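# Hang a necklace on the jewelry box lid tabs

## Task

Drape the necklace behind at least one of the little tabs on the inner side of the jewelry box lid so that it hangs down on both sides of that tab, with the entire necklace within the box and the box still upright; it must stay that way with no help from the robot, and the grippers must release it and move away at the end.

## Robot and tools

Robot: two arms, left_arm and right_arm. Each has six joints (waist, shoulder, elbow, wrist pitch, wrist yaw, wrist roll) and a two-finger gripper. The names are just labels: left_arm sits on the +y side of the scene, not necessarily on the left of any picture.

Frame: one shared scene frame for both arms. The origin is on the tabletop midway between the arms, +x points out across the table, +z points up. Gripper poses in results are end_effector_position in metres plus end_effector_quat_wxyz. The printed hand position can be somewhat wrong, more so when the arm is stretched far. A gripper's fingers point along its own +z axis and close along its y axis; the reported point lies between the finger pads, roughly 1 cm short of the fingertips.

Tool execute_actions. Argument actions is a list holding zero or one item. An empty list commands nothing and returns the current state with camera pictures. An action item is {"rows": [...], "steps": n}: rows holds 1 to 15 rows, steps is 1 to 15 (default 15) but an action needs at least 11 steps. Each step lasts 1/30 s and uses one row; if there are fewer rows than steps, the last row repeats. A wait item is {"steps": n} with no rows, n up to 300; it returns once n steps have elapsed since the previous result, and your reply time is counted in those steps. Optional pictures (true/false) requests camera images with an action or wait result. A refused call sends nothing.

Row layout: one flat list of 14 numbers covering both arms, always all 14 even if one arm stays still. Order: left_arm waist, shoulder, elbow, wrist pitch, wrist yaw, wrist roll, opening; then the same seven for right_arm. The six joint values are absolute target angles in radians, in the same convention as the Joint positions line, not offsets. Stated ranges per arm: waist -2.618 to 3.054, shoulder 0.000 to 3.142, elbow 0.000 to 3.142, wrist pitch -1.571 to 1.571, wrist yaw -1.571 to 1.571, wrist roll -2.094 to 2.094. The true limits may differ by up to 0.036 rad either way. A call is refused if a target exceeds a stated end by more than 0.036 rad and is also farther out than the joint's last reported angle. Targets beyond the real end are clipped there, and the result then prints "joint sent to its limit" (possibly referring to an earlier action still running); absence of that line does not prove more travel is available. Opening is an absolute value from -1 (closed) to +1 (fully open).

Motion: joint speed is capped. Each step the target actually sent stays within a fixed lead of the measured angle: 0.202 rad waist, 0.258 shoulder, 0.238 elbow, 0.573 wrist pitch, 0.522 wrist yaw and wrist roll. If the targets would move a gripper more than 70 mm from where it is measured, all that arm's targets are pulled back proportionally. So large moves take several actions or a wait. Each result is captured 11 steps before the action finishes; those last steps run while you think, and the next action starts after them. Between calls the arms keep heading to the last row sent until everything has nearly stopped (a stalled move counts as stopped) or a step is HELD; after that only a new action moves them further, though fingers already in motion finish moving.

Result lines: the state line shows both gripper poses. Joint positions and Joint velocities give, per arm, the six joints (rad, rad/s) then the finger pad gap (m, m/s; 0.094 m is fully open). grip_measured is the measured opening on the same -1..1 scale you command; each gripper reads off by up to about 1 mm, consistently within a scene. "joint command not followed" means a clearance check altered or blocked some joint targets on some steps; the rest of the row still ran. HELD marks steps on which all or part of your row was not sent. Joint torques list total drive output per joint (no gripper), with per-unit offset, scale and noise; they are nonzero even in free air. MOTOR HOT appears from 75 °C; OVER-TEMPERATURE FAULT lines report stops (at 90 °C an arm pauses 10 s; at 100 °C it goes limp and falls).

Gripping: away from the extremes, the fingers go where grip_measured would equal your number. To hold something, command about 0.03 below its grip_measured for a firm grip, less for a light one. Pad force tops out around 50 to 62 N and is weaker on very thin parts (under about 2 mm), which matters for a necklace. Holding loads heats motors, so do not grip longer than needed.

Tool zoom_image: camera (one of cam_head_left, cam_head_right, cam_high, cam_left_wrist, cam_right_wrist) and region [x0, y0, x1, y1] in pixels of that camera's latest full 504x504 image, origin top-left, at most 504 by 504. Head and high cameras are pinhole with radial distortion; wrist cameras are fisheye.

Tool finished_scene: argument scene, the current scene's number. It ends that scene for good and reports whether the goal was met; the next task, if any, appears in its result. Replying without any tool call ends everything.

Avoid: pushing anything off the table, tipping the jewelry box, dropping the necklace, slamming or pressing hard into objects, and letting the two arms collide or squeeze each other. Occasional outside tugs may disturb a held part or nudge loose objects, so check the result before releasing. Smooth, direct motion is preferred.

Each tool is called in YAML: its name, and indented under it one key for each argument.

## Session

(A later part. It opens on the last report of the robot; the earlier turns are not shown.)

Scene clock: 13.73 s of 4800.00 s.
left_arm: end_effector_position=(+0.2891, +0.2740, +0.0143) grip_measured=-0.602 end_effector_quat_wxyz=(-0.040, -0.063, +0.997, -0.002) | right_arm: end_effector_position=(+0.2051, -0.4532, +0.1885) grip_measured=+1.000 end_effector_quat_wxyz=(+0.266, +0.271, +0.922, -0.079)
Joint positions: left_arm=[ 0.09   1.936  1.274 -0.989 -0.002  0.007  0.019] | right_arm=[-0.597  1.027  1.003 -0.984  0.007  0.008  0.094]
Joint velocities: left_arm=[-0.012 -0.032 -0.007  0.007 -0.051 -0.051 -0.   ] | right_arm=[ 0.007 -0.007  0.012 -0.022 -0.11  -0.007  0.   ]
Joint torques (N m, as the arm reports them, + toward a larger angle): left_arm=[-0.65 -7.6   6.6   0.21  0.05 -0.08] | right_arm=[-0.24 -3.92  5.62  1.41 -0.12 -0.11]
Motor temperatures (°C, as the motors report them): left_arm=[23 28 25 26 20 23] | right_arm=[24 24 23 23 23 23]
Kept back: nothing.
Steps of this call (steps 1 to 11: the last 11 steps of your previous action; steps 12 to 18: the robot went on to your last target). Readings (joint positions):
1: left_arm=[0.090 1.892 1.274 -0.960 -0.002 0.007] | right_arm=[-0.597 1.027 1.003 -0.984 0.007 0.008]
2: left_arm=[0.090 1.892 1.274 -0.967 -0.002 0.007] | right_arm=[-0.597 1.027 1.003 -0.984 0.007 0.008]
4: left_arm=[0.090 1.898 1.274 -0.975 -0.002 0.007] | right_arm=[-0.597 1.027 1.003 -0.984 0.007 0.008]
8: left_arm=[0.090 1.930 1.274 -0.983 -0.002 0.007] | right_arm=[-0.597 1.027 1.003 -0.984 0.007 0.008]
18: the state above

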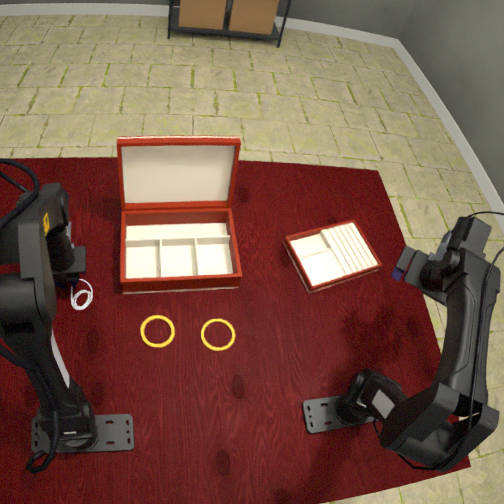

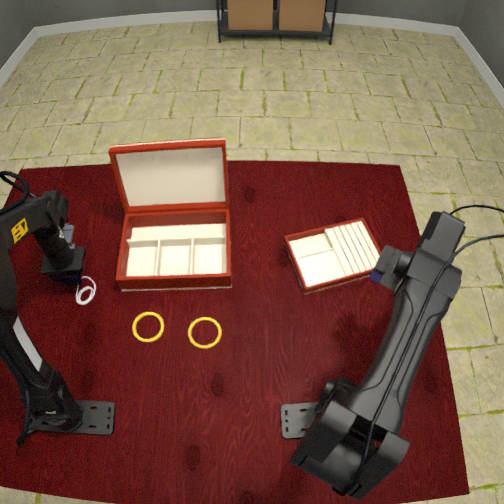

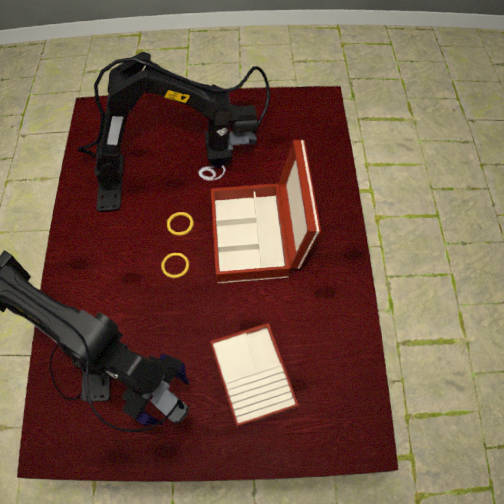

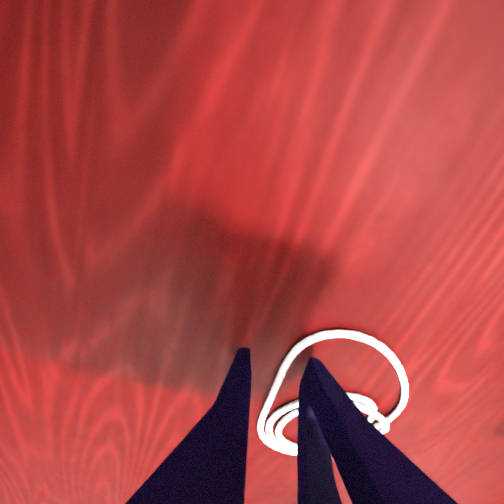

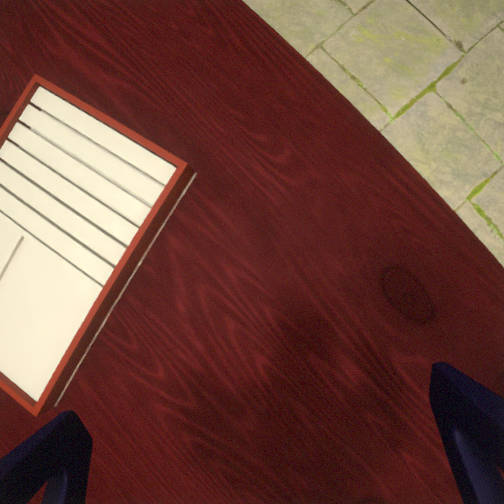

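Well placed. Press down and close.

execute_actions:
  actions:
    - {"rows":[[0.08,1.96,1.27,-0.99,0,0,-0.6,-0.6,1.0,1.0,-1.0,0,0,1],[0.08,1.975,1.27,-0.99,0,0,-0.6,-0.6,1.0,1.0,-1.0,0,0,1],[0.08,1.99,1.27,-0.99,0,0,-0.6,-0.6,1.0,1.0,-1.0,0,0,1],[0.08,1.995,1.27,-0.99,0,0,-0.6,-0.6,1.0,1.0,-1.0,0,0,1],[0.08,1.995,1.27,-0.99,0,0,-0.6,-0.6,1.0,1.0,-1.0,0,0,1],[0.08,1.995,1.27,-0.99,0,0,-0.6,-0.6,1.0,1.0,-1.0,0,0,1],[0.08,1.995,1.27,-0.99,0,0,-0.66,-0.6,1.0,1.0,-1.0,0,0,1],[0.08,1.995,1.27,-0.99,0,0,-0.72,-0.6,1.0,1.0,-1.0,0,0,1],[0.08,1.995,1.27,-0.99,0,0,-0.78,-0.6,1.0,1.0,-1.0,0,0,1],[0.08,1.995,1.27,-0.99,0,0,-0.83,-0.6,1.0,1.0,-1.0,0,0,1],[0.08,1.995,1.27,-0.99,0,0,-0.88,-0.6,1.0,1.0,-1.0,0,0,1],[0.08,1.995,1.27,-0.99,0,0,-0.92,-0.6,1.0,1.0,-1.0,0,0,1],[0.08,1.995,1.27,-0.99,0,0,-0.96,-0.6,1.0,1.0,-1.0,0,0,1],[0.08,1.995,1.27,-0.99,0,0,-1,-0.6,1.0,1.0,-1.0,0,0,1]],"steps":15}

execute_actions:
  actions:
    - {"steps":18}
  pictures: true

Scene clock: 14.70 s of 4800.00 s.
left_arm: end_effector_position=(+0.2878, +0.2738, +0.0108) grip_measured=-0.602 end_effector_quat_wxyz=(-0.047, -0.063, +0.997, -0.002) | right_arm: end_effector_position=(+0.2051, -0.4532, +0.1885) grip_measured=+1.000 end_effector_quat_wxyz=(+0.266, +0.271, +0.922, -0.079)
Joint positions: left_arm=[ 0.09   1.949  1.276 -0.991 -0.002  0.007  0.019] | right_arm=[-0.597  1.027  1.003 -0.984  0.007  0.008  0.094]
Joint velocities: left_arm=[ 0.002 -0.007  0.164  0.037 -0.022 -0.051  0.   ] | right_arm=[ 0.002 -0.022 -0.002 -0.081 -0.007  0.007  0.   ]
Joint torques (N m, as the arm reports them, + toward a larger angle): left_arm=[-0.65 -4.94  5.54  0.44  0.02 -0.07] | right_arm=[-0.46 -4.14  5.56  1.48 -0.13 -0.07]
Motor temperatures (°C, as the motors report them): left_arm=[23 29 25 26 20 23] | right_arm=[24 24 23 23 23 23]
Steps of this call (steps 1 to 15: the robot went on to your last target; steps 16 to 25: nothing new was sent; steps 26 to 29: the first 4 steps of this action). Readings (joint positions):
26: left_arm=[0.090 1.936 1.274 -0.989 -0.002 0.007] | right_arm=[-0.597 1.027 1.003 -0.984 0.007 0.008]
27: left_arm=[0.090 1.938 1.274 -0.989 -0.002 0.007] | right_arm=[-0.597 1.027 1.003 -0.984 0.007 0.008]
29: the state above

Scene clock: 15.30 s of 4800.00 s.
left_arm: end_effector_position=(+0.2887, +0.2703, +0.0109) grip_measured=-0.989 end_effector_quat_wxyz=(-0.046, -0.062, +0.997, -0.008) | right_arm: end_effector_position=(+0.2051, -0.4532, +0.1885) grip_measured=+1.000 end_effector_quat_wxyz=(+0.266, +0.271, +0.922, -0.079)
Joint positions: left_arm=[ 0.085  1.949  1.276 -0.99   0.01   0.006  0.001] | right_arm=[-0.597  1.027  1.003 -0.984  0.007  0.008  0.094]
Joint velocities: left_arm=[ 0.007 -0.007 -0.012 -0.051  0.022 -0.051 -0.   ] | right_arm=[ 0.007 -0.007 -0.002 -0.022  0.11  -0.037  0.   ]
Joint torques (N m, as the arm reports them, + toward a larger angle): left_arm=[-0.33 -4.86  6.35  0.31 -0.1  -0.09] | right_arm=[-0.2  -4.    5.65  1.43 -0.09 -0.07]
Motor temperatures (°C, as the motors report them): left_arm=[23 28 25 26 20 23] | right_arm=[24 24 23 23 23 23]
Kept back: nothing.
Steps of this call (steps 1 to 11: the last 11 steps of your previous action; steps 12 to 18: the robot went on to your last target). Readings (joint positions):
1: left_arm=[0.090 1.949 1.276 -0.990 -0.002 0.006] | right_arm=[-0.597 1.027 1.003 -0.984 0.007 0.008]
2: left_arm=[0.090 1.949 1.276 -0.990 -0.002 0.006] | right_arm=[-0.597 1.027 1.003 -0.984 0.007 0.008]
4: left_arm=[0.088 1.949 1.276 -0.990 0.005 0.006] | right_arm=[-0.597 1.027 1.003 -0.984 0.007 0.008]
8: left_arm=[0.085 1.949 1.276 -0.990 0.010 0.006] | right_arm=[-0.597 1.027 1.003 -0.984 0.007 0.008]
18: the state above

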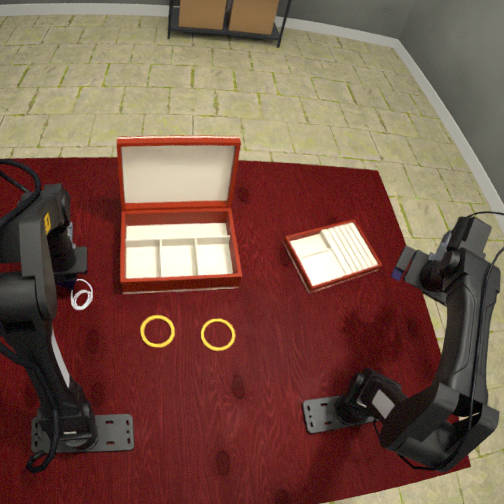

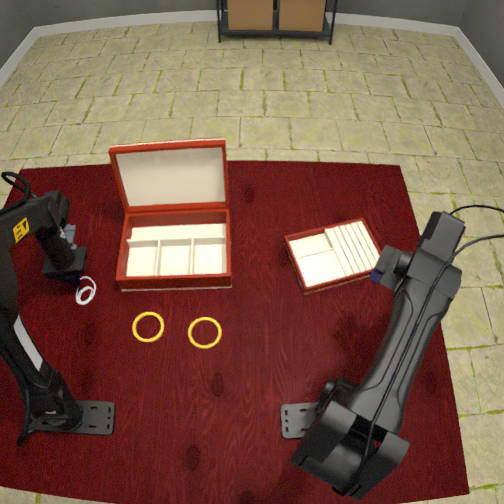

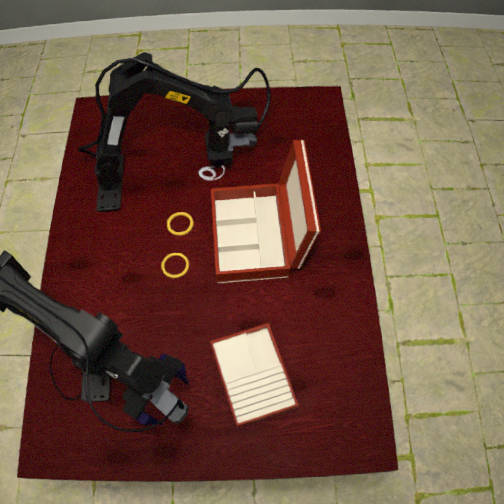

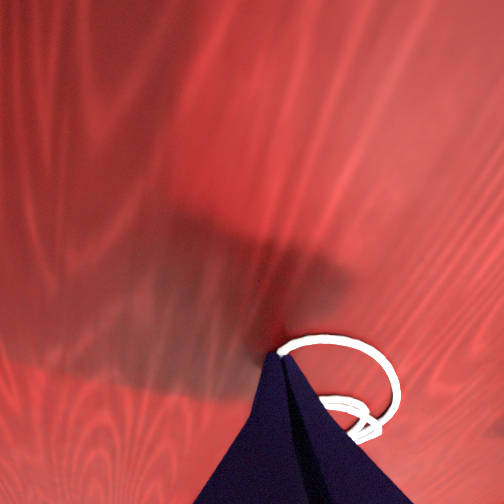

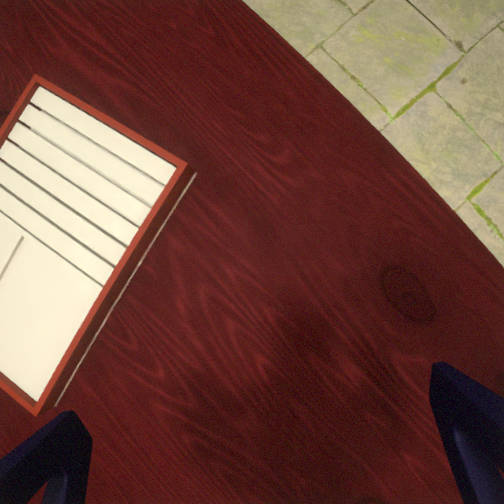

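execute_actions:
  actions:
    - {"rows":[[0.08,1.92,1.27,-0.99,0,0,-1,-0.6,1.0,1.0,-1.0,0,0,1],[0.08,1.88,1.29,-1.02,0,0,-1,-0.6,1.0,1.0,-1.0,0,0,1],[0.08,1.84,1.31,-1.07,0,0,-1,-0.6,1.0,1.0,-1.0,0,0,1],[0.08,1.80,1.34,-1.12,0,0,-1,-0.6,1.0,1.0,-1.0,0,0,1],[0.08,1.76,1.37,-1.18,0,0,-1,-0.6,1.0,1.0,-1.0,0,0,1],[0.08,1.72,1.40,-1.24,0,0,-1,-0.6,1.0,1.0,-1.0,0,0,1],[0.08,1.68,1.43,-1.28,0,0,-1,-0.6,1.0,1.0,-1.0,0,0,1],[0.08,1.65,1.46,-1.3,0,0,-1,-0.6,1.0,1.0,-1.0,0,0,1],[0.08,1.62,1.48,-1.3,0,0,-1,-0.6,1.0,1.0,-1.0,0,0,1],[0.08,1.59,1.50,-1.25,0,0,-1,-0.6,1.0,1.0,-1.0,0,0,1],[0.08,1.56,1.52,-1.2,0,0,-1,-0.6,1.0,1.0,-1.0,0,0,1],[0.08,1.53,1.53,-1.1,0,0,-1,-0.6,1.0,1.0,-1.0,0,0,1],[0.08,1.5,1.53,-1.0,0,0,-1,-0.6,1.0,1.0,-1.0,0,0,1],[0.08,1.47,1.53,-0.9,0,0,-1,-0.6,1.0,1.0,-1.0,0,0,1],[0.08,1.45,1.53,-0.8,0,0,-1,-0.6,1.0,1.0,-1.0,0,0,1]],"steps":15}

execute_actions:
  actions:
    - {"steps":22}
  pictures: true

Scene clock: 16.47 s of 4800.00 s.
left_arm: end_effector_position=(+0.2867, +0.2700, +0.0243) grip_measured=-0.989 end_effector_quat_wxyz=(-0.038, -0.062, +0.997, -0.008) | right_arm: end_effector_position=(+0.2050, -0.4531, +0.1884) grip_measured=+1.000 end_effector_quat_wxyz=(+0.266, +0.271, +0.922, -0.079)
Joint positions: left_arm=[ 0.085  1.908  1.278 -1.018  0.01   0.006  0.001] | right_arm=[-0.597  1.027  1.003 -0.985  0.007  0.008  0.094]
Joint velocities: left_arm=[-0.027 -0.676  0.081 -0.667  0.022 -0.037  0.   ] | right_arm=[-0.007  0.007 -0.007 -0.037  0.037 -0.051  0.   ]
Joint torques (N m, as the arm reports them, + toward a larger angle): left_arm=[ -0.26 -13.12  11.81   0.24  -0.08  -0.1 ] | right_arm=[-0.23 -3.8   5.65  1.41 -0.06 -0.13]
Motor temperatures (°C, as the motors report them): left_arm=[23 29 25 26 20 23] | right_arm=[24 24 24 23 23 23]
Steps of this call (steps 1 to 15: the robot went on to your last target; steps 16 to 31: nothing new was sent; steps 32 to 35: the first 4 steps of this action). Readings (joint positions):
32: left_arm=[0.085 1.946 1.276 -0.990 0.010 0.006] | right_arm=[-0.597 1.027 1.003 -0.985 0.007 0.008]
33: left_arm=[0.085 1.940 1.276 -0.992 0.010 0.006] | right_arm=[-0.597 1.027 1.003 -0.985 0.007 0.008]
35: the state above

Scene clock: 17.20 s of 4800.00 s.
left_arm: end_effector_position=(+0.3742, +0.2814, +0.2962) grip_measured=-0.989 end_effector_quat_wxyz=(+0.408, -0.054, +0.911, +0.023) | right_arm: end_effector_position=(+0.2050, -0.4531, +0.1884) grip_measured=+1.000 end_effector_quat_wxyz=(+0.266, +0.271, +0.922, -0.079)
Joint positions: left_arm=[ 0.085  1.44   1.529 -0.819  0.01   0.006  0.001] | right_arm=[-0.597  1.027  1.003 -0.985  0.007  0.008  0.094]
Joint velocities: left_arm=[-0.007 -0.002  0.012  0.022  0.037  0.007 -0.001] | right_arm=[-0.017 -0.012  0.007  0.007 -0.066 -0.007  0.   ]
Joint torques (N m, as the arm reports them, + toward a larger angle): left_arm=[-0.31 -4.48  8.76  1.9  -0.09 -0.1 ] | right_arm=[-0.28 -3.83  5.63  1.41 -0.12 -0.08]
Motor temperatures (°C, as the motors report them): left_arm=[23 29 26 26 20 23] | right_arm=[24 24 24 23 23 23]
Kept back: nothing.
Steps of this call (steps 1 to 11: the last 11 steps of your previous action; steps 12 to 22: the robot went on to your last target). Readings (joint positions):
1: left_arm=[0.085 1.879 1.287 -1.047 0.010 0.006] | right_arm=[-0.597 1.027 1.003 -0.985 0.007 0.008]
2: left_arm=[0.085 1.846 1.303 -1.082 0.010 0.006] | right_arm=[-0.597 1.027 1.003 -0.985 0.007 0.008]
4: left_arm=[0.085 1.770 1.353 -1.145 0.010 0.006] | right_arm=[-0.597 1.027 1.003 -0.985 0.007 0.008]
8: left_arm=[0.085 1.611 1.471 -1.179 0.010 0.006] | right_arm=[-0.597 1.027 1.003 -0.985 0.007 0.008]
22: the state above

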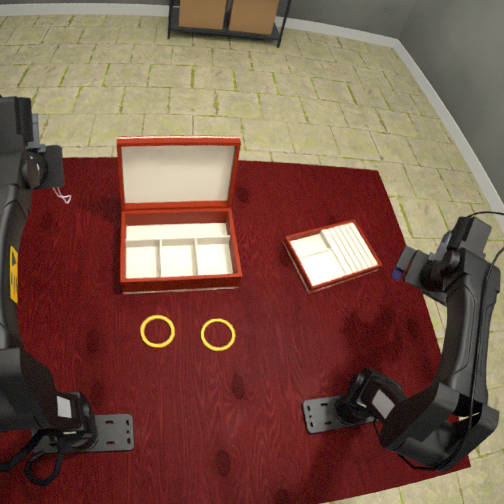

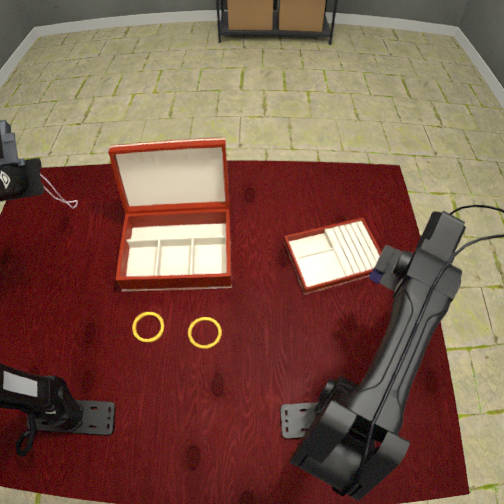

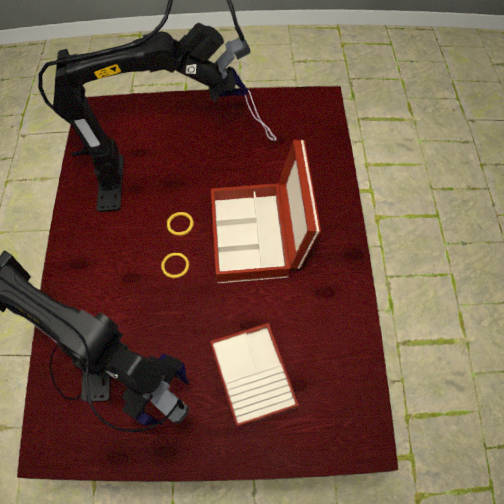

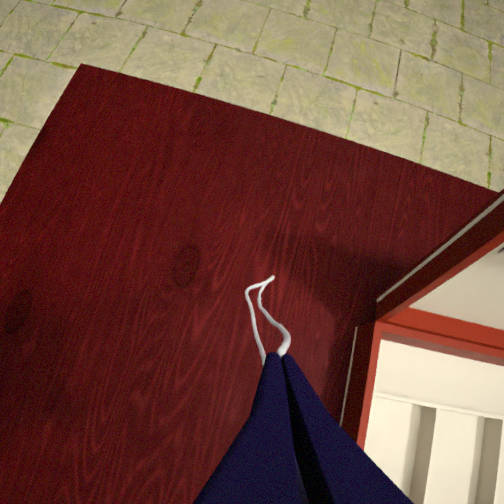

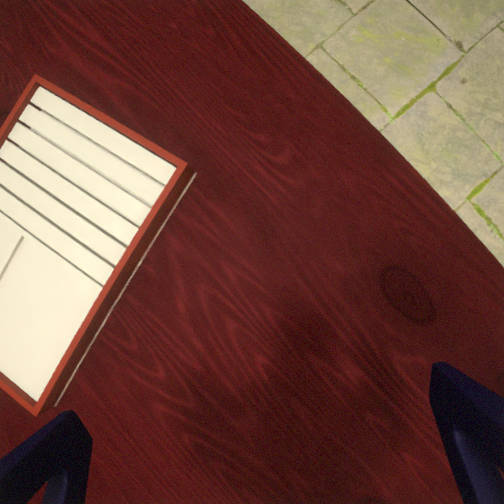

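execute_actions:
  actions:
    - {"rows":[[0.08,1.44,1.5,-0.7,0,0.2,-1,-0.6,1.0,1.0,-1.0,0,0,1],[0.08,1.44,1.47,-0.6,0,0.4,-1,-0.6,1.0,1.0,-1.0,0,0,1],[0.05,1.44,1.44,-0.5,0,0.6,-1,-0.6,1.0,1.0,-1.0,0,0,1],[0.02,1.44,1.41,-0.4,-0.05,0.8,-1,-0.6,1.0,1.0,-1.0,0,0,1],[-0.01,1.44,1.38,-0.3,-0.1,1.0,-1,-0.6,1.0,1.0,-1.0,0,0,1],[-0.04,1.44,1.35,-0.2,-0.15,1.15,-1,-0.6,1.0,1.0,-1.0,0,0,1],[-0.07,1.44,1.32,-0.1,-0.2,1.3,-1,-0.6,1.0,1.0,-1.0,0,0,1],[-0.1,1.44,1.3,-0.05,-0.25,1.45,-1,-0.6,1.0,1.0,-1.0,0,0,1],[-0.13,1.44,1.3,-0.05,-0.3,1.57,-1,-0.6,1.0,1.0,-1.0,0,0,1]],"steps":15}

execute_actions:
  actions:
    - {"steps":25}
  pictures: true

Scene clock: 18.40 s of 4800.00 s.
left_arm: end_effector_position=(+0.3951, +0.2816, +0.3061) grip_measured=-0.989 end_effector_quat_wxyz=(+0.449, +0.071, +0.886, +0.091) | right_arm: end_effector_position=(+0.2050, -0.4531, +0.1884) grip_measured=+1.000 end_effector_quat_wxyz=(+0.266, +0.271, +0.922, -0.079)
Joint positions: left_arm=[ 0.074  1.44   1.482 -0.661 -0.002  0.279  0.001] | right_arm=[-0.597  1.027  1.003 -0.985  0.007  0.008  0.094]
Joint velocities: left_arm=[-0.335 -0.022 -0.716  1.883 -0.418  2.835  0.   ] | right_arm=[-0.002 -0.017 -0.007  0.051 -0.051 -0.022  0.   ]
Joint torques (N m, as the arm reports them, + toward a larger angle): left_arm=[-2.53 -5.39  6.45  1.76  0.23  0.01] | right_arm=[-0.34 -3.75  5.51  1.37 -0.11 -0.08]
Motor temperatures (°C, as the motors report them): left_arm=[23 29 26 26 20 23] | right_arm=[24 24 24 23 23 23]
Steps of this call (steps 1 to 30: the robot went on to your last target; steps 31 to 32: nothing new was sent; steps 33 to 36: the first 4 steps of this action). Readings (joint positions):
33: left_arm=[0.085 1.440 1.527 -0.799 0.010 0.033] | right_arm=[-0.597 1.027 1.003 -0.985 0.007 0.008]
34: left_arm=[0.085 1.440 1.518 -0.769 0.010 0.093] | right_arm=[-0.597 1.027 1.003 -0.985 0.007 0.008]
36: the state above

Scene clock: 19.23 s of 4800.00 s.
left_arm: end_effector_position=(+0.4445, +0.2371, +0.3620) grip_measured=-0.989 end_effector_quat_wxyz=(+0.394, +0.499, +0.585, +0.504) | right_arm: end_effector_position=(+0.2050, -0.4531, +0.1884) grip_measured=+1.000 end_effector_quat_wxyz=(+0.266, +0.271, +0.922, -0.079)
Joint positions: left_arm=[-0.137  1.442  1.31  -0.059 -0.289  1.559  0.001] | right_arm=[-0.597  1.027  1.003 -0.985  0.007  0.008  0.094]
Joint velocities: left_arm=[ 0.012 -0.002 -0.007 -0.066  0.007  0.125 -0.   ] | right_arm=[ 0.002 -0.022 -0.017  0.022  0.037  0.007  0.   ]
Joint torques (N m, as the arm reports them, + toward a larger angle): left_arm=[ 0.54 -5.87  8.51  2.24 -0.1  -0.03] | right_arm=[-0.11 -3.84  5.66  1.39 -0.07 -0.11]
Motor temperatures (°C, as the motors report them): left_arm=[23 29 26 27 20 23] | right_arm=[24 24 24 23 23 23]
Kept back: nothing.
Steps of this call (steps 1 to 11: the last 11 steps of your previous action; steps 12 to 25: the robot went on to your last target). Readings (joint positions):
1: left_arm=[0.057 1.440 1.455 -0.592 -0.021 0.376] | right_arm=[-0.597 1.027 1.003 -0.985 0.007 0.008]
2: left_arm=[0.033 1.440 1.425 -0.518 -0.045 0.474] | right_arm=[-0.597 1.027 1.003 -0.985 0.007 0.008]
4: left_arm=[-0.029 1.440 1.362 -0.365 -0.106 0.671] | right_arm=[-0.597 1.027 1.003 -0.985 0.007 0.008]
8: left_arm=[-0.131 1.442 1.310 -0.194 -0.204 1.068] | right_arm=[-0.597 1.027 1.003 -0.985 0.007 0.008]
25: the state above

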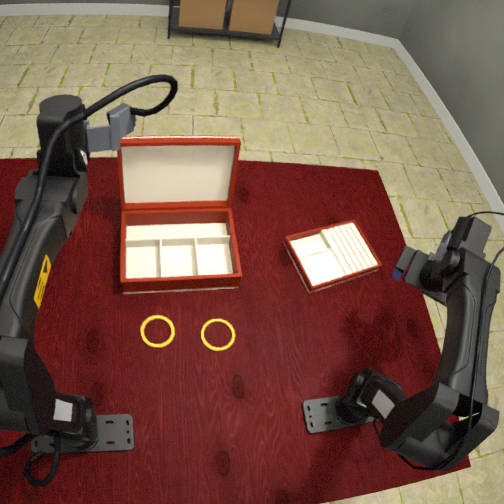

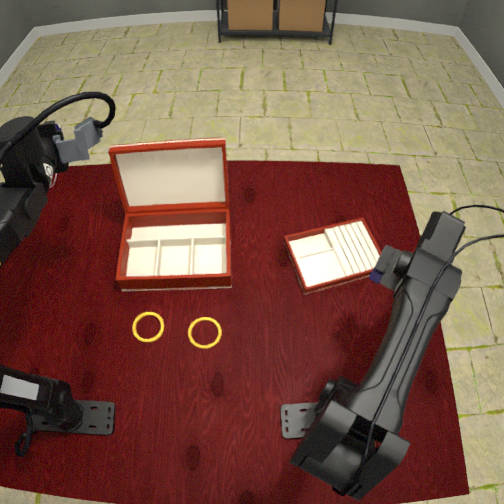

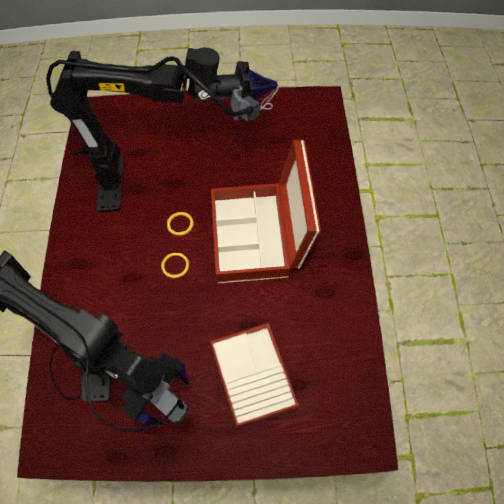

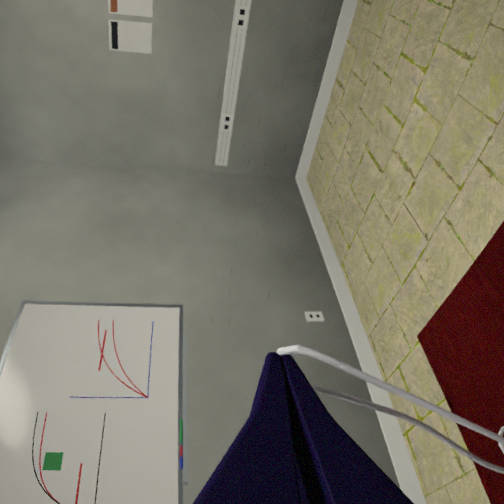

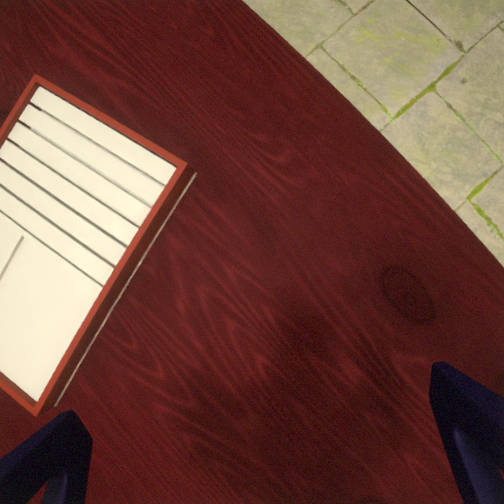

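execute_actions:
  actions:
    - {"rows":[[-0.18,1.44,1.31,-0.07,-0.31,1.57,-1,-0.6,1.0,1.0,-1.0,0,0,1],[-0.23,1.45,1.32,-0.09,-0.32,1.57,-1,-0.6,1.0,1.0,-1.0,0,0,1],[-0.28,1.46,1.33,-0.11,-0.33,1.57,-1,-0.6,1.0,1.0,-1.0,0,0,1],[-0.33,1.47,1.34,-0.13,-0.34,1.57,-1,-0.6,1.0,1.0,-1.0,0,0,1],[-0.38,1.48,1.35,-0.15,-0.36,1.57,-1,-0.6,1.0,1.0,-1.0,0,0,1],[-0.43,1.5,1.36,-0.17,-0.38,1.57,-1,-0.6,1.0,1.0,-1.0,0,0,1],[-0.48,1.52,1.37,-0.19,-0.40,1.57,-1,-0.6,1.0,1.0,-1.0,0,0,1],[-0.53,1.54,1.38,-0.21,-0.42,1.57,-1,-0.6,1.0,1.0,-1.0,0,0,1],[-0.57,1.56,1.39,-0.23,-0.44,1.57,-1,-0.6,1.0,1.0,-1.0,0,0,1],[-0.6,1.58,1.4,-0.25,-0.45,1.57,-1,-0.6,1.0,1.0,-1.0,0,0,1],[-0.6,1.62,1.39,-0.22,-0.45,1.57,-1,-0.6,1.0,1.0,-1.0,0,0,1],[-0.6,1.66,1.37,-0.18,-0.45,1.57,-1,-0.6,1.0,1.0,-1.0,0,0,1],[-0.6,1.70,1.35,-0.14,-0.45,1.57,-1,-0.6,1.0,1.0,-1.0,0,0,1],[-0.6,1.73,1.33,-0.11,-0.45,1.57,-1,-0.6,1.0,1.0,-1.0,0,0,1],[-0.6,1.76,1.32,-0.08,-0.45,1.57,-1,-0.6,1.0,1.0,-1.0,0,0,1]],"steps":15}

execute_actions:
  actions:
    - {"steps":28}
  pictures: true

Scene clock: 20.93 s of 4800.00 s.
left_arm: end_effector_position=(+0.4427, +0.2078, +0.3597) grip_measured=-0.989 end_effector_quat_wxyz=(+0.397, +0.518, +0.571, +0.498) | right_arm: end_effector_position=(+0.2050, -0.4531, +0.1884) grip_measured=+1.000 end_effector_quat_wxyz=(+0.266, +0.271, +0.922, -0.079)
Joint positions: left_arm=[-0.211  1.443  1.31  -0.068 -0.323  1.57   0.001] | right_arm=[-0.597  1.027  1.003 -0.985  0.007  0.008  0.094]
Joint velocities: left_arm=[-1.184  0.046  0.012 -0.212 -0.286  0.007 -0.   ] | right_arm=[ 0.012 -0.002 -0.007 -0.037 -0.081 -0.007  0.   ]
Joint torques (N m, as the arm reports them, + toward a larger angle): left_arm=[-3.53 -3.97 11.9   1.79  0.34 -0.04] | right_arm=[-0.16 -3.88  5.61  1.41 -0.1  -0.09]
Motor temperatures (°C, as the motors report them): left_arm=[23 29 26 27 20 23] | right_arm=[24 24 24 23 23 23]
Steps of this call (steps 1 to 30: the robot went on to your last target; steps 31 to 47: nothing new was sent; steps 48 to 51: the first 4 steps of this action). Readings (joint positions):
48: left_arm=[-0.140 1.442 1.310 -0.056 -0.294 1.570] | right_arm=[-0.597 1.027 1.003 -0.985 0.007 0.008]
49: left_arm=[-0.152 1.442 1.310 -0.057 -0.303 1.570] | right_arm=[-0.597 1.027 1.003 -0.985 0.007 0.008]
51: the state above

Scene clock: 21.87 s of 4800.00 s.
left_arm: end_effector_position=(+0.4463, +0.0179, +0.1983) grip_measured=-0.989 end_effector_quat_wxyz=(+0.324, +0.696, +0.504, +0.396) | right_arm: end_effector_position=(+0.2050, -0.4531, +0.1884) grip_measured=+1.000 end_effector_quat_wxyz=(+0.266, +0.271, +0.922, -0.079)
Joint positions: left_arm=[-0.608  1.779  1.313 -0.087 -0.44   1.571  0.001] | right_arm=[-0.597  1.027  1.003 -0.985  0.007  0.008  0.094]
Joint velocities: left_arm=[-0.007  0.012  0.012  0.007  0.037 -0.022  0.001] | right_arm=[-0.012  0.017  0.002 -0.007  0.007 -0.081  0.   ]
Joint torques (N m, as the arm reports them, + toward a larger angle): left_arm=[ 0.64 -9.96  9.73  2.05 -0.24 -0.04] | right_arm=[-0.08 -3.93  5.58  1.43 -0.09 -0.11]
Motor temperatures (°C, as the motors report them): left_arm=[23 29 27 27 20 23] | right_arm=[24 24 24 23 23 23]
Kept back: nothing.
Steps of this call (steps 1 to 11: the last 11 steps of your previous action; steps 12 to 28: the robot went on to your last target). Readings (joint positions):
1: left_arm=[-0.258 1.447 1.313 -0.077 -0.333 1.570] | right_arm=[-0.597 1.027 1.003 -0.985 0.007 0.008]
2: left_arm=[-0.313 1.456 1.319 -0.090 -0.343 1.570] | right_arm=[-0.597 1.027 1.003 -0.985 0.007 0.008]
4: left_arm=[-0.427 1.487 1.341 -0.114 -0.363 1.570] | right_arm=[-0.597 1.027 1.003 -0.985 0.007 0.008]
8: left_arm=[-0.600 1.576 1.370 -0.150 -0.394 1.570] | right_arm=[-0.597 1.027 1.003 -0.985 0.007 0.008]
28: the state above

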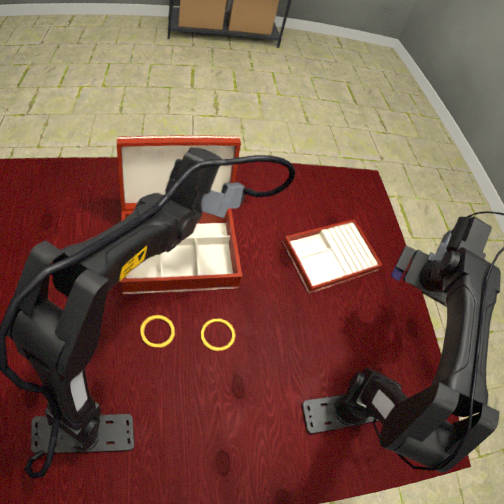

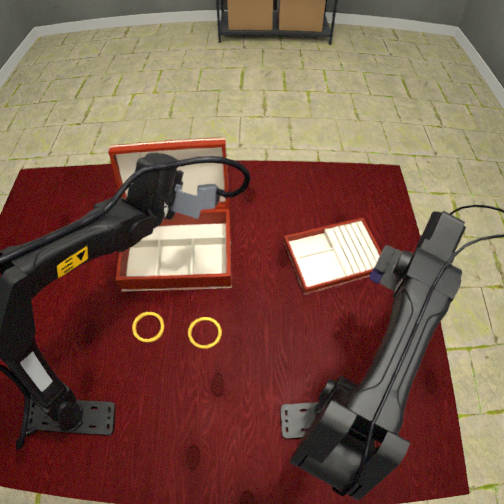

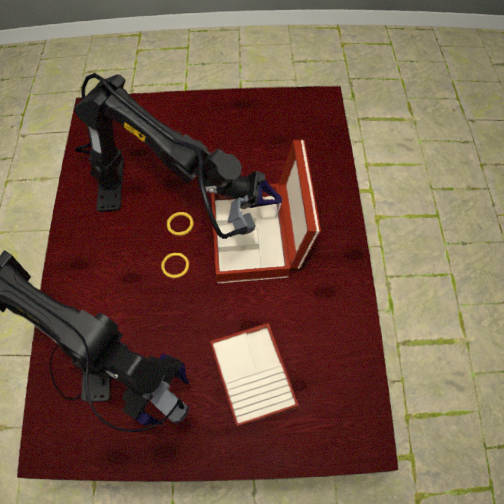

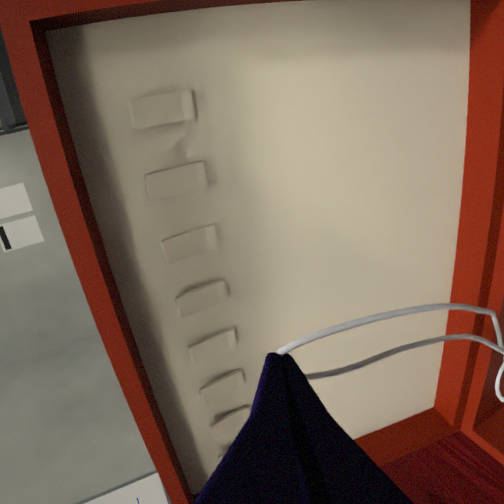

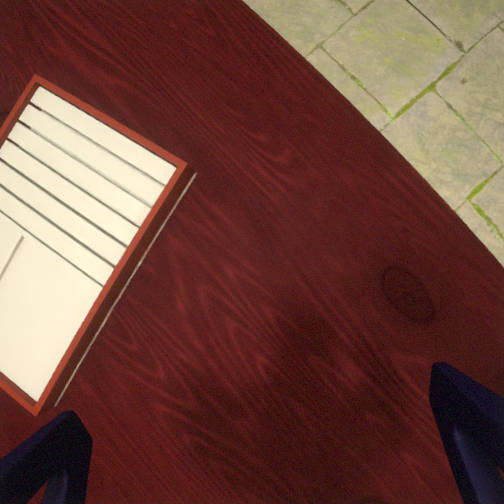

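execute_actions:
  actions:
    - {"rows":[[-0.6,1.77,1.35,-0.085,-0.45,1.57,-1,-0.6,1.0,1.0,-1.0,0,0,1],[-0.595,1.78,1.37,-0.085,-0.455,1.57,-1,-0.6,1.0,1.0,-1.0,0,0,1],[-0.59,1.79,1.39,-0.08,-0.46,1.57,-1,-0.6,1.0,1.0,-1.0,0,0,1],[-0.585,1.80,1.41,-0.08,-0.465,1.57,-1,-0.6,1.0,1.0,-1.0,0,0,1],[-0.58,1.815,1.425,-0.075,-0.47,1.57,-1,-0.6,1.0,1.0,-1.0,0,0,1],[-0.578,1.83,1.44,-0.074,-0.47,1.57,-1,-0.6,1.0,1.0,-1.0,0,0,1]],"steps":15}

execute_actions:
  actions:
    - {"steps":20}
  pictures: true

Scene clock: 22.80 s of 4800.00 s.
left_arm: end_effector_position=(+0.4505, +0.0173, +0.2063) grip_measured=-0.989 end_effector_quat_wxyz=(+0.329, +0.690, +0.505, +0.400) | right_arm: end_effector_position=(+0.2050, -0.4531, +0.1884) grip_measured=+1.000 end_effector_quat_wxyz=(+0.266, +0.271, +0.922, -0.079)
Joint positions: left_arm=[-0.606  1.784  1.337 -0.091 -0.444  1.571  0.001] | right_arm=[-0.597  1.027  1.003 -0.985  0.007  0.008  0.094]
Joint velocities: left_arm=[ 0.037  0.129  0.476  0.007 -0.125 -0.037 -0.   ] | right_arm=[-0.007 -0.022 -0.012 -0.007  0.066  0.051  0.   ]
Joint torques (N m, as the arm reports them, + toward a larger angle): left_arm=[ 1.39 -8.   12.91  2.11 -0.28 -0.05] | right_arm=[-0.05 -4.08  5.54  1.44 -0.14 -0.12]
Motor temperatures (°C, as the motors report them): left_arm=[23 29 27 27 20 23] | right_arm=[24 24 24 23 23 23]
Steps of this call (steps 1 to 24: the robot went on to your last target; steps 25 to 28: the first 4 steps of this action). Readings (joint positions):
25: left_arm=[-0.608 1.779 1.313 -0.086 -0.441 1.571] | right_arm=[-0.597 1.027 1.003 -0.985 0.007 0.008]
26: left_arm=[-0.608 1.779 1.316 -0.088 -0.441 1.571] | right_arm=[-0.597 1.027 1.003 -0.985 0.007 0.008]
28: the state above

Scene clock: 23.47 s of 4800.00 s.
left_arm: end_effector_position=(+0.4710, +0.0211, +0.2311) grip_measured=-0.989 end_effector_quat_wxyz=(+0.348, +0.663, +0.512, +0.421) | right_arm: end_effector_position=(+0.2050, -0.4531, +0.1884) grip_measured=+1.000 end_effector_quat_wxyz=(+0.266, +0.271, +0.922, -0.079)
Joint positions: left_arm=[-0.585  1.816  1.417 -0.069 -0.46   1.571  0.001] | right_arm=[-0.597  1.027  1.003 -0.985  0.007  0.008  0.094]
Joint velocities: left_arm=[ 0.002  0.012 -0.012 -0.066 -0.051 -0.037 -0.001] | right_arm=[ 0.002 -0.002 -0.007 -0.022 -0.007 -0.022  0.   ]
Joint torques (N m, as the arm reports them, + toward a larger angle): left_arm=[ 0.62 -8.06 11.2   1.97 -0.22 -0.06] | right_arm=[-0.24 -3.83  5.6   1.39 -0.06 -0.08]
Motor temperatures (°C, as the motors report them): left_arm=[23 29 27 28 20 23] | right_arm=[24 24 24 23 23 23]
Kept back: nothing.
Steps of this call (steps 1 to 11: the last 11 steps of your previous action; steps 12 to 20: the robot went on to your last target). Readings (joint positions):
1: left_arm=[-0.604 1.790 1.356 -0.091 -0.446 1.571] | right_arm=[-0.597 1.027 1.003 -0.985 0.007 0.008]
2: left_arm=[-0.600 1.797 1.377 -0.089 -0.449 1.571] | right_arm=[-0.597 1.027 1.003 -0.985 0.007 0.008]
4: left_arm=[-0.592 1.808 1.407 -0.077 -0.453 1.571] | right_arm=[-0.597 1.027 1.003 -0.985 0.007 0.008]
8: left_arm=[-0.585 1.809 1.417 -0.069 -0.459 1.571] | right_arm=[-0.597 1.027 1.003 -0.985 0.007 0.008]
20: the state above

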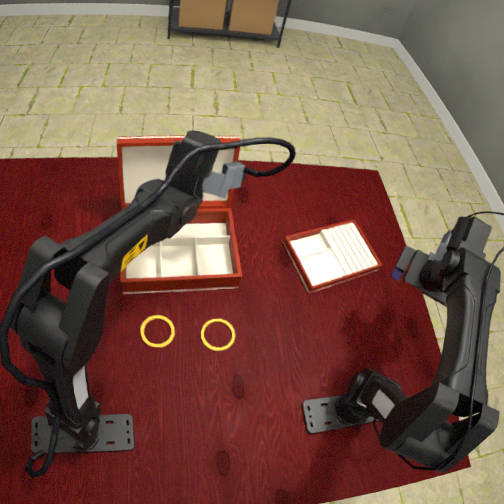

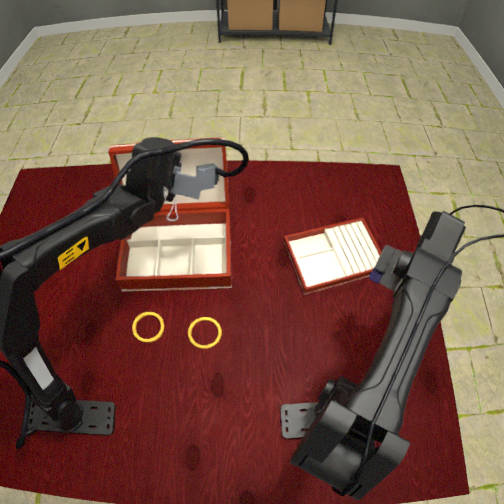

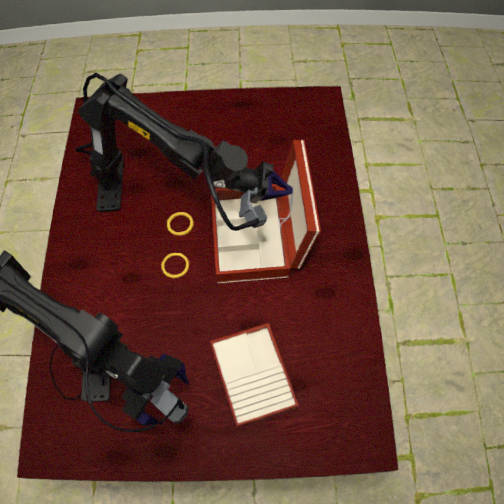

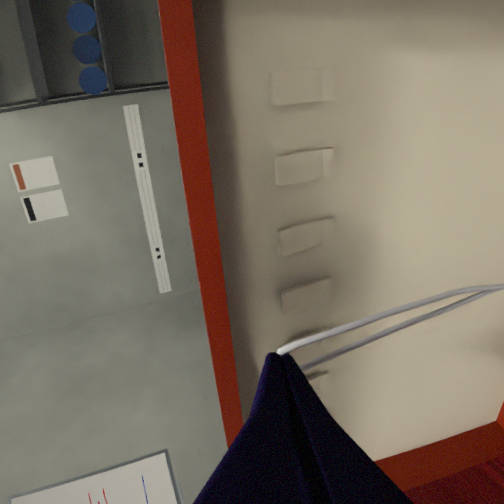

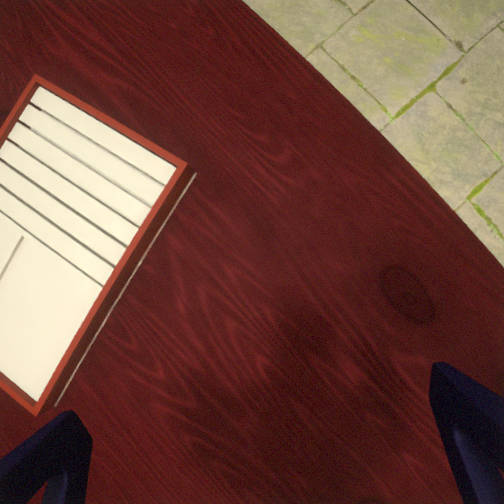

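zoom_image:
  camera: "cam_head_right"
  region: [110, 130, 250, 260]

Region (110, 130, 250, 260) of cam_head_right's 504x504 image, scaled by 3.600, with more detail than that image has; it fills the top 468 rows of this view, and the rest is white.

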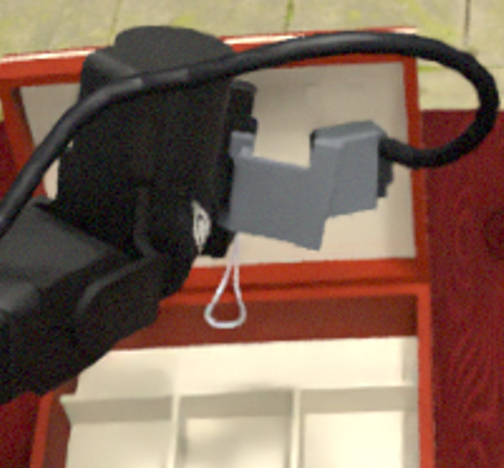

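execute_actions:
  actions:
    - {"rows":[[-0.578,1.845,1.44,-0.08,-0.47,1.6,-1,-0.6,1.0,1.0,-1.0,0,0,1],[-0.576,1.86,1.455,-0.085,-0.47,1.64,-1,-0.6,1.0,1.0,-1.0,0,0,1],[-0.574,1.875,1.47,-0.09,-0.475,1.68,-1,-0.6,1.0,1.0,-1.0,0,0,1],[-0.572,1.89,1.485,-0.095,-0.48,1.72,-1,-0.6,1.0,1.0,-1.0,0,0,1],[-0.57,1.905,1.50,-0.10,-0.48,1.75,-1,-0.6,1.0,1.0,-1.0,0,0,1],[-0.568,1.915,1.515,-0.105,-0.48,1.77,-1,-0.6,1.0,1.0,-1.0,0,0,1]],"steps":15}

execute_actions:
  actions:
    - {"steps":20}
  pictures: true

Scene clock: 25.90 s of 4800.00 s.
left_arm: end_effector_position=(+0.4756, +0.0189, +0.2273) grip_measured=-0.989 end_effector_quat_wxyz=(+0.334, +0.677, +0.496, +0.430) | right_arm: end_effector_position=(+0.2050, -0.4531, +0.1884) grip_measured=+1.000 end_effector_quat_wxyz=(+0.266, +0.271, +0.922, -0.079)
Joint positions: left_arm=[-0.585  1.84   1.437 -0.07  -0.464  1.623  0.001] | right_arm=[-0.597  1.027  1.003 -0.985  0.007  0.008  0.094]
Joint velocities: left_arm=[ 0.002  0.393  0.354 -0.022 -0.037  0.652  0.   ] | right_arm=[-0.002  0.007  0.007 -0.037 -0.066 -0.022  0.   ]
Joint torques (N m, as the arm reports them, + toward a larger angle): left_arm=[ 1.07 -7.31 11.51  1.83 -0.2  -0.06] | right_arm=[-0.23 -3.94  5.53  1.38 -0.08 -0.06]
Motor temperatures (°C, as the motors report them): left_arm=[23 30 28 28 20 23] | right_arm=[24 24 24 23 23 23]
Steps of this call (steps 1 to 15: the robot went on to your last target; steps 16 to 69: nothing new was sent; steps 70 to 73: the first 4 steps of this action). Readings (joint positions):
70: left_arm=[-0.585 1.818 1.417 -0.069 -0.461 1.575] | right_arm=[-0.597 1.027 1.003 -0.985 0.007 0.008]
71: left_arm=[-0.585 1.821 1.420 -0.069 -0.461 1.586] | right_arm=[-0.597 1.027 1.003 -0.985 0.007 0.008]
73: the state above

Scene clock: 26.57 s of 4800.00 s.
left_arm: end_effector_position=(+0.4874, +0.0175, +0.2079) grip_measured=-0.989 end_effector_quat_wxyz=(+0.283, +0.719, +0.450, +0.448) | right_arm: end_effector_position=(+0.2050, -0.4531, +0.1884) grip_measured=+1.000 end_effector_quat_wxyz=(+0.266, +0.271, +0.922, -0.079)
Joint positions: left_arm=[-0.578  1.909  1.483 -0.088 -0.47   1.767  0.001] | right_arm=[-0.597  1.027  1.003 -0.985  0.007  0.008  0.094]
Joint velocities: left_arm=[-0.012 -0.007 -0.012 -0.051 -0.037 -0.022  0.   ] | right_arm=[ 0.007 -0.022 -0.002  0.022  0.022  0.037  0.   ]
Joint torques (N m, as the arm reports them, + toward a larger angle): left_arm=[ 0.73 -9.26 11.86  1.84 -0.25 -0.04] | right_arm=[-0.36 -3.72  5.69  1.39 -0.1  -0.11]
Motor temperatures (°C, as the motors report them): left_arm=[23 30 28 28 20 23] | right_arm=[24 24 24 23 23 23]
Kept back: nothing.
Steps of this call (steps 1 to 11: the last 11 steps of your previous action; steps 12 to 20: the robot went on to your last target). Readings (joint positions):
1: left_arm=[-0.585 1.855 1.450 -0.071 -0.465 1.647] | right_arm=[-0.597 1.027 1.003 -0.985 0.007 0.008]
2: left_arm=[-0.585 1.871 1.464 -0.072 -0.466 1.671] | right_arm=[-0.597 1.027 1.003 -0.985 0.007 0.008]
4: left_arm=[-0.583 1.896 1.482 -0.073 -0.466 1.706] | right_arm=[-0.597 1.027 1.003 -0.985 0.007 0.008]
8: left_arm=[-0.579 1.909 1.483 -0.086 -0.468 1.744] | right_arm=[-0.597 1.027 1.003 -0.985 0.007 0.008]
20: the state above

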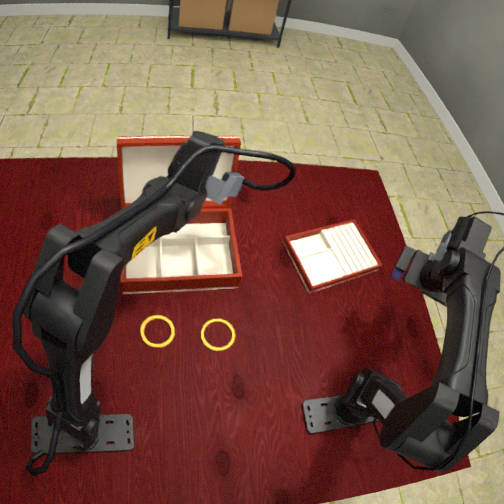

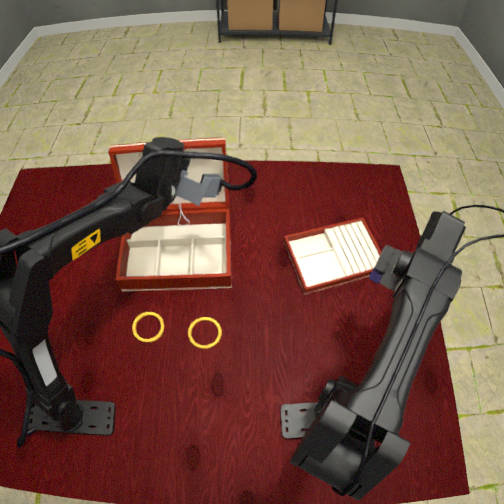

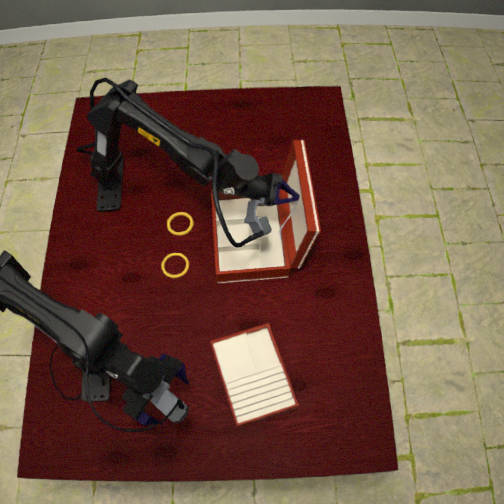

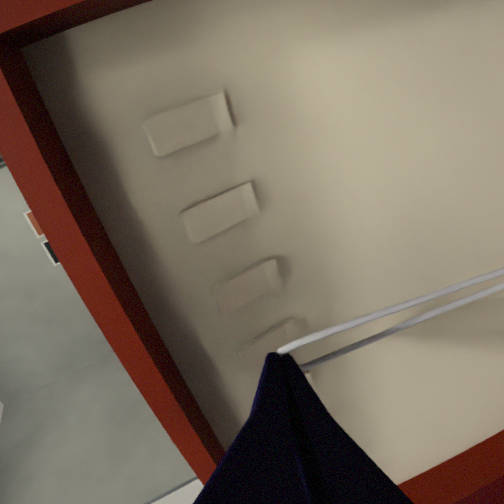

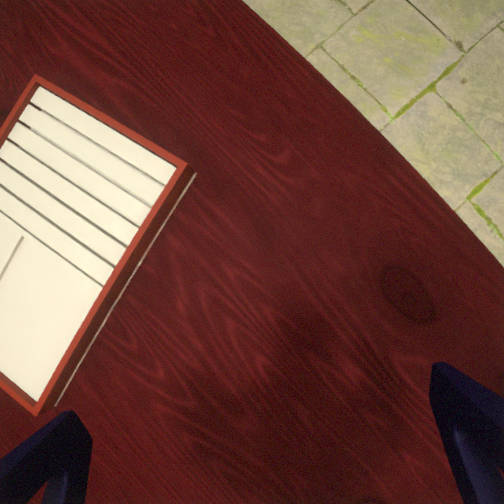

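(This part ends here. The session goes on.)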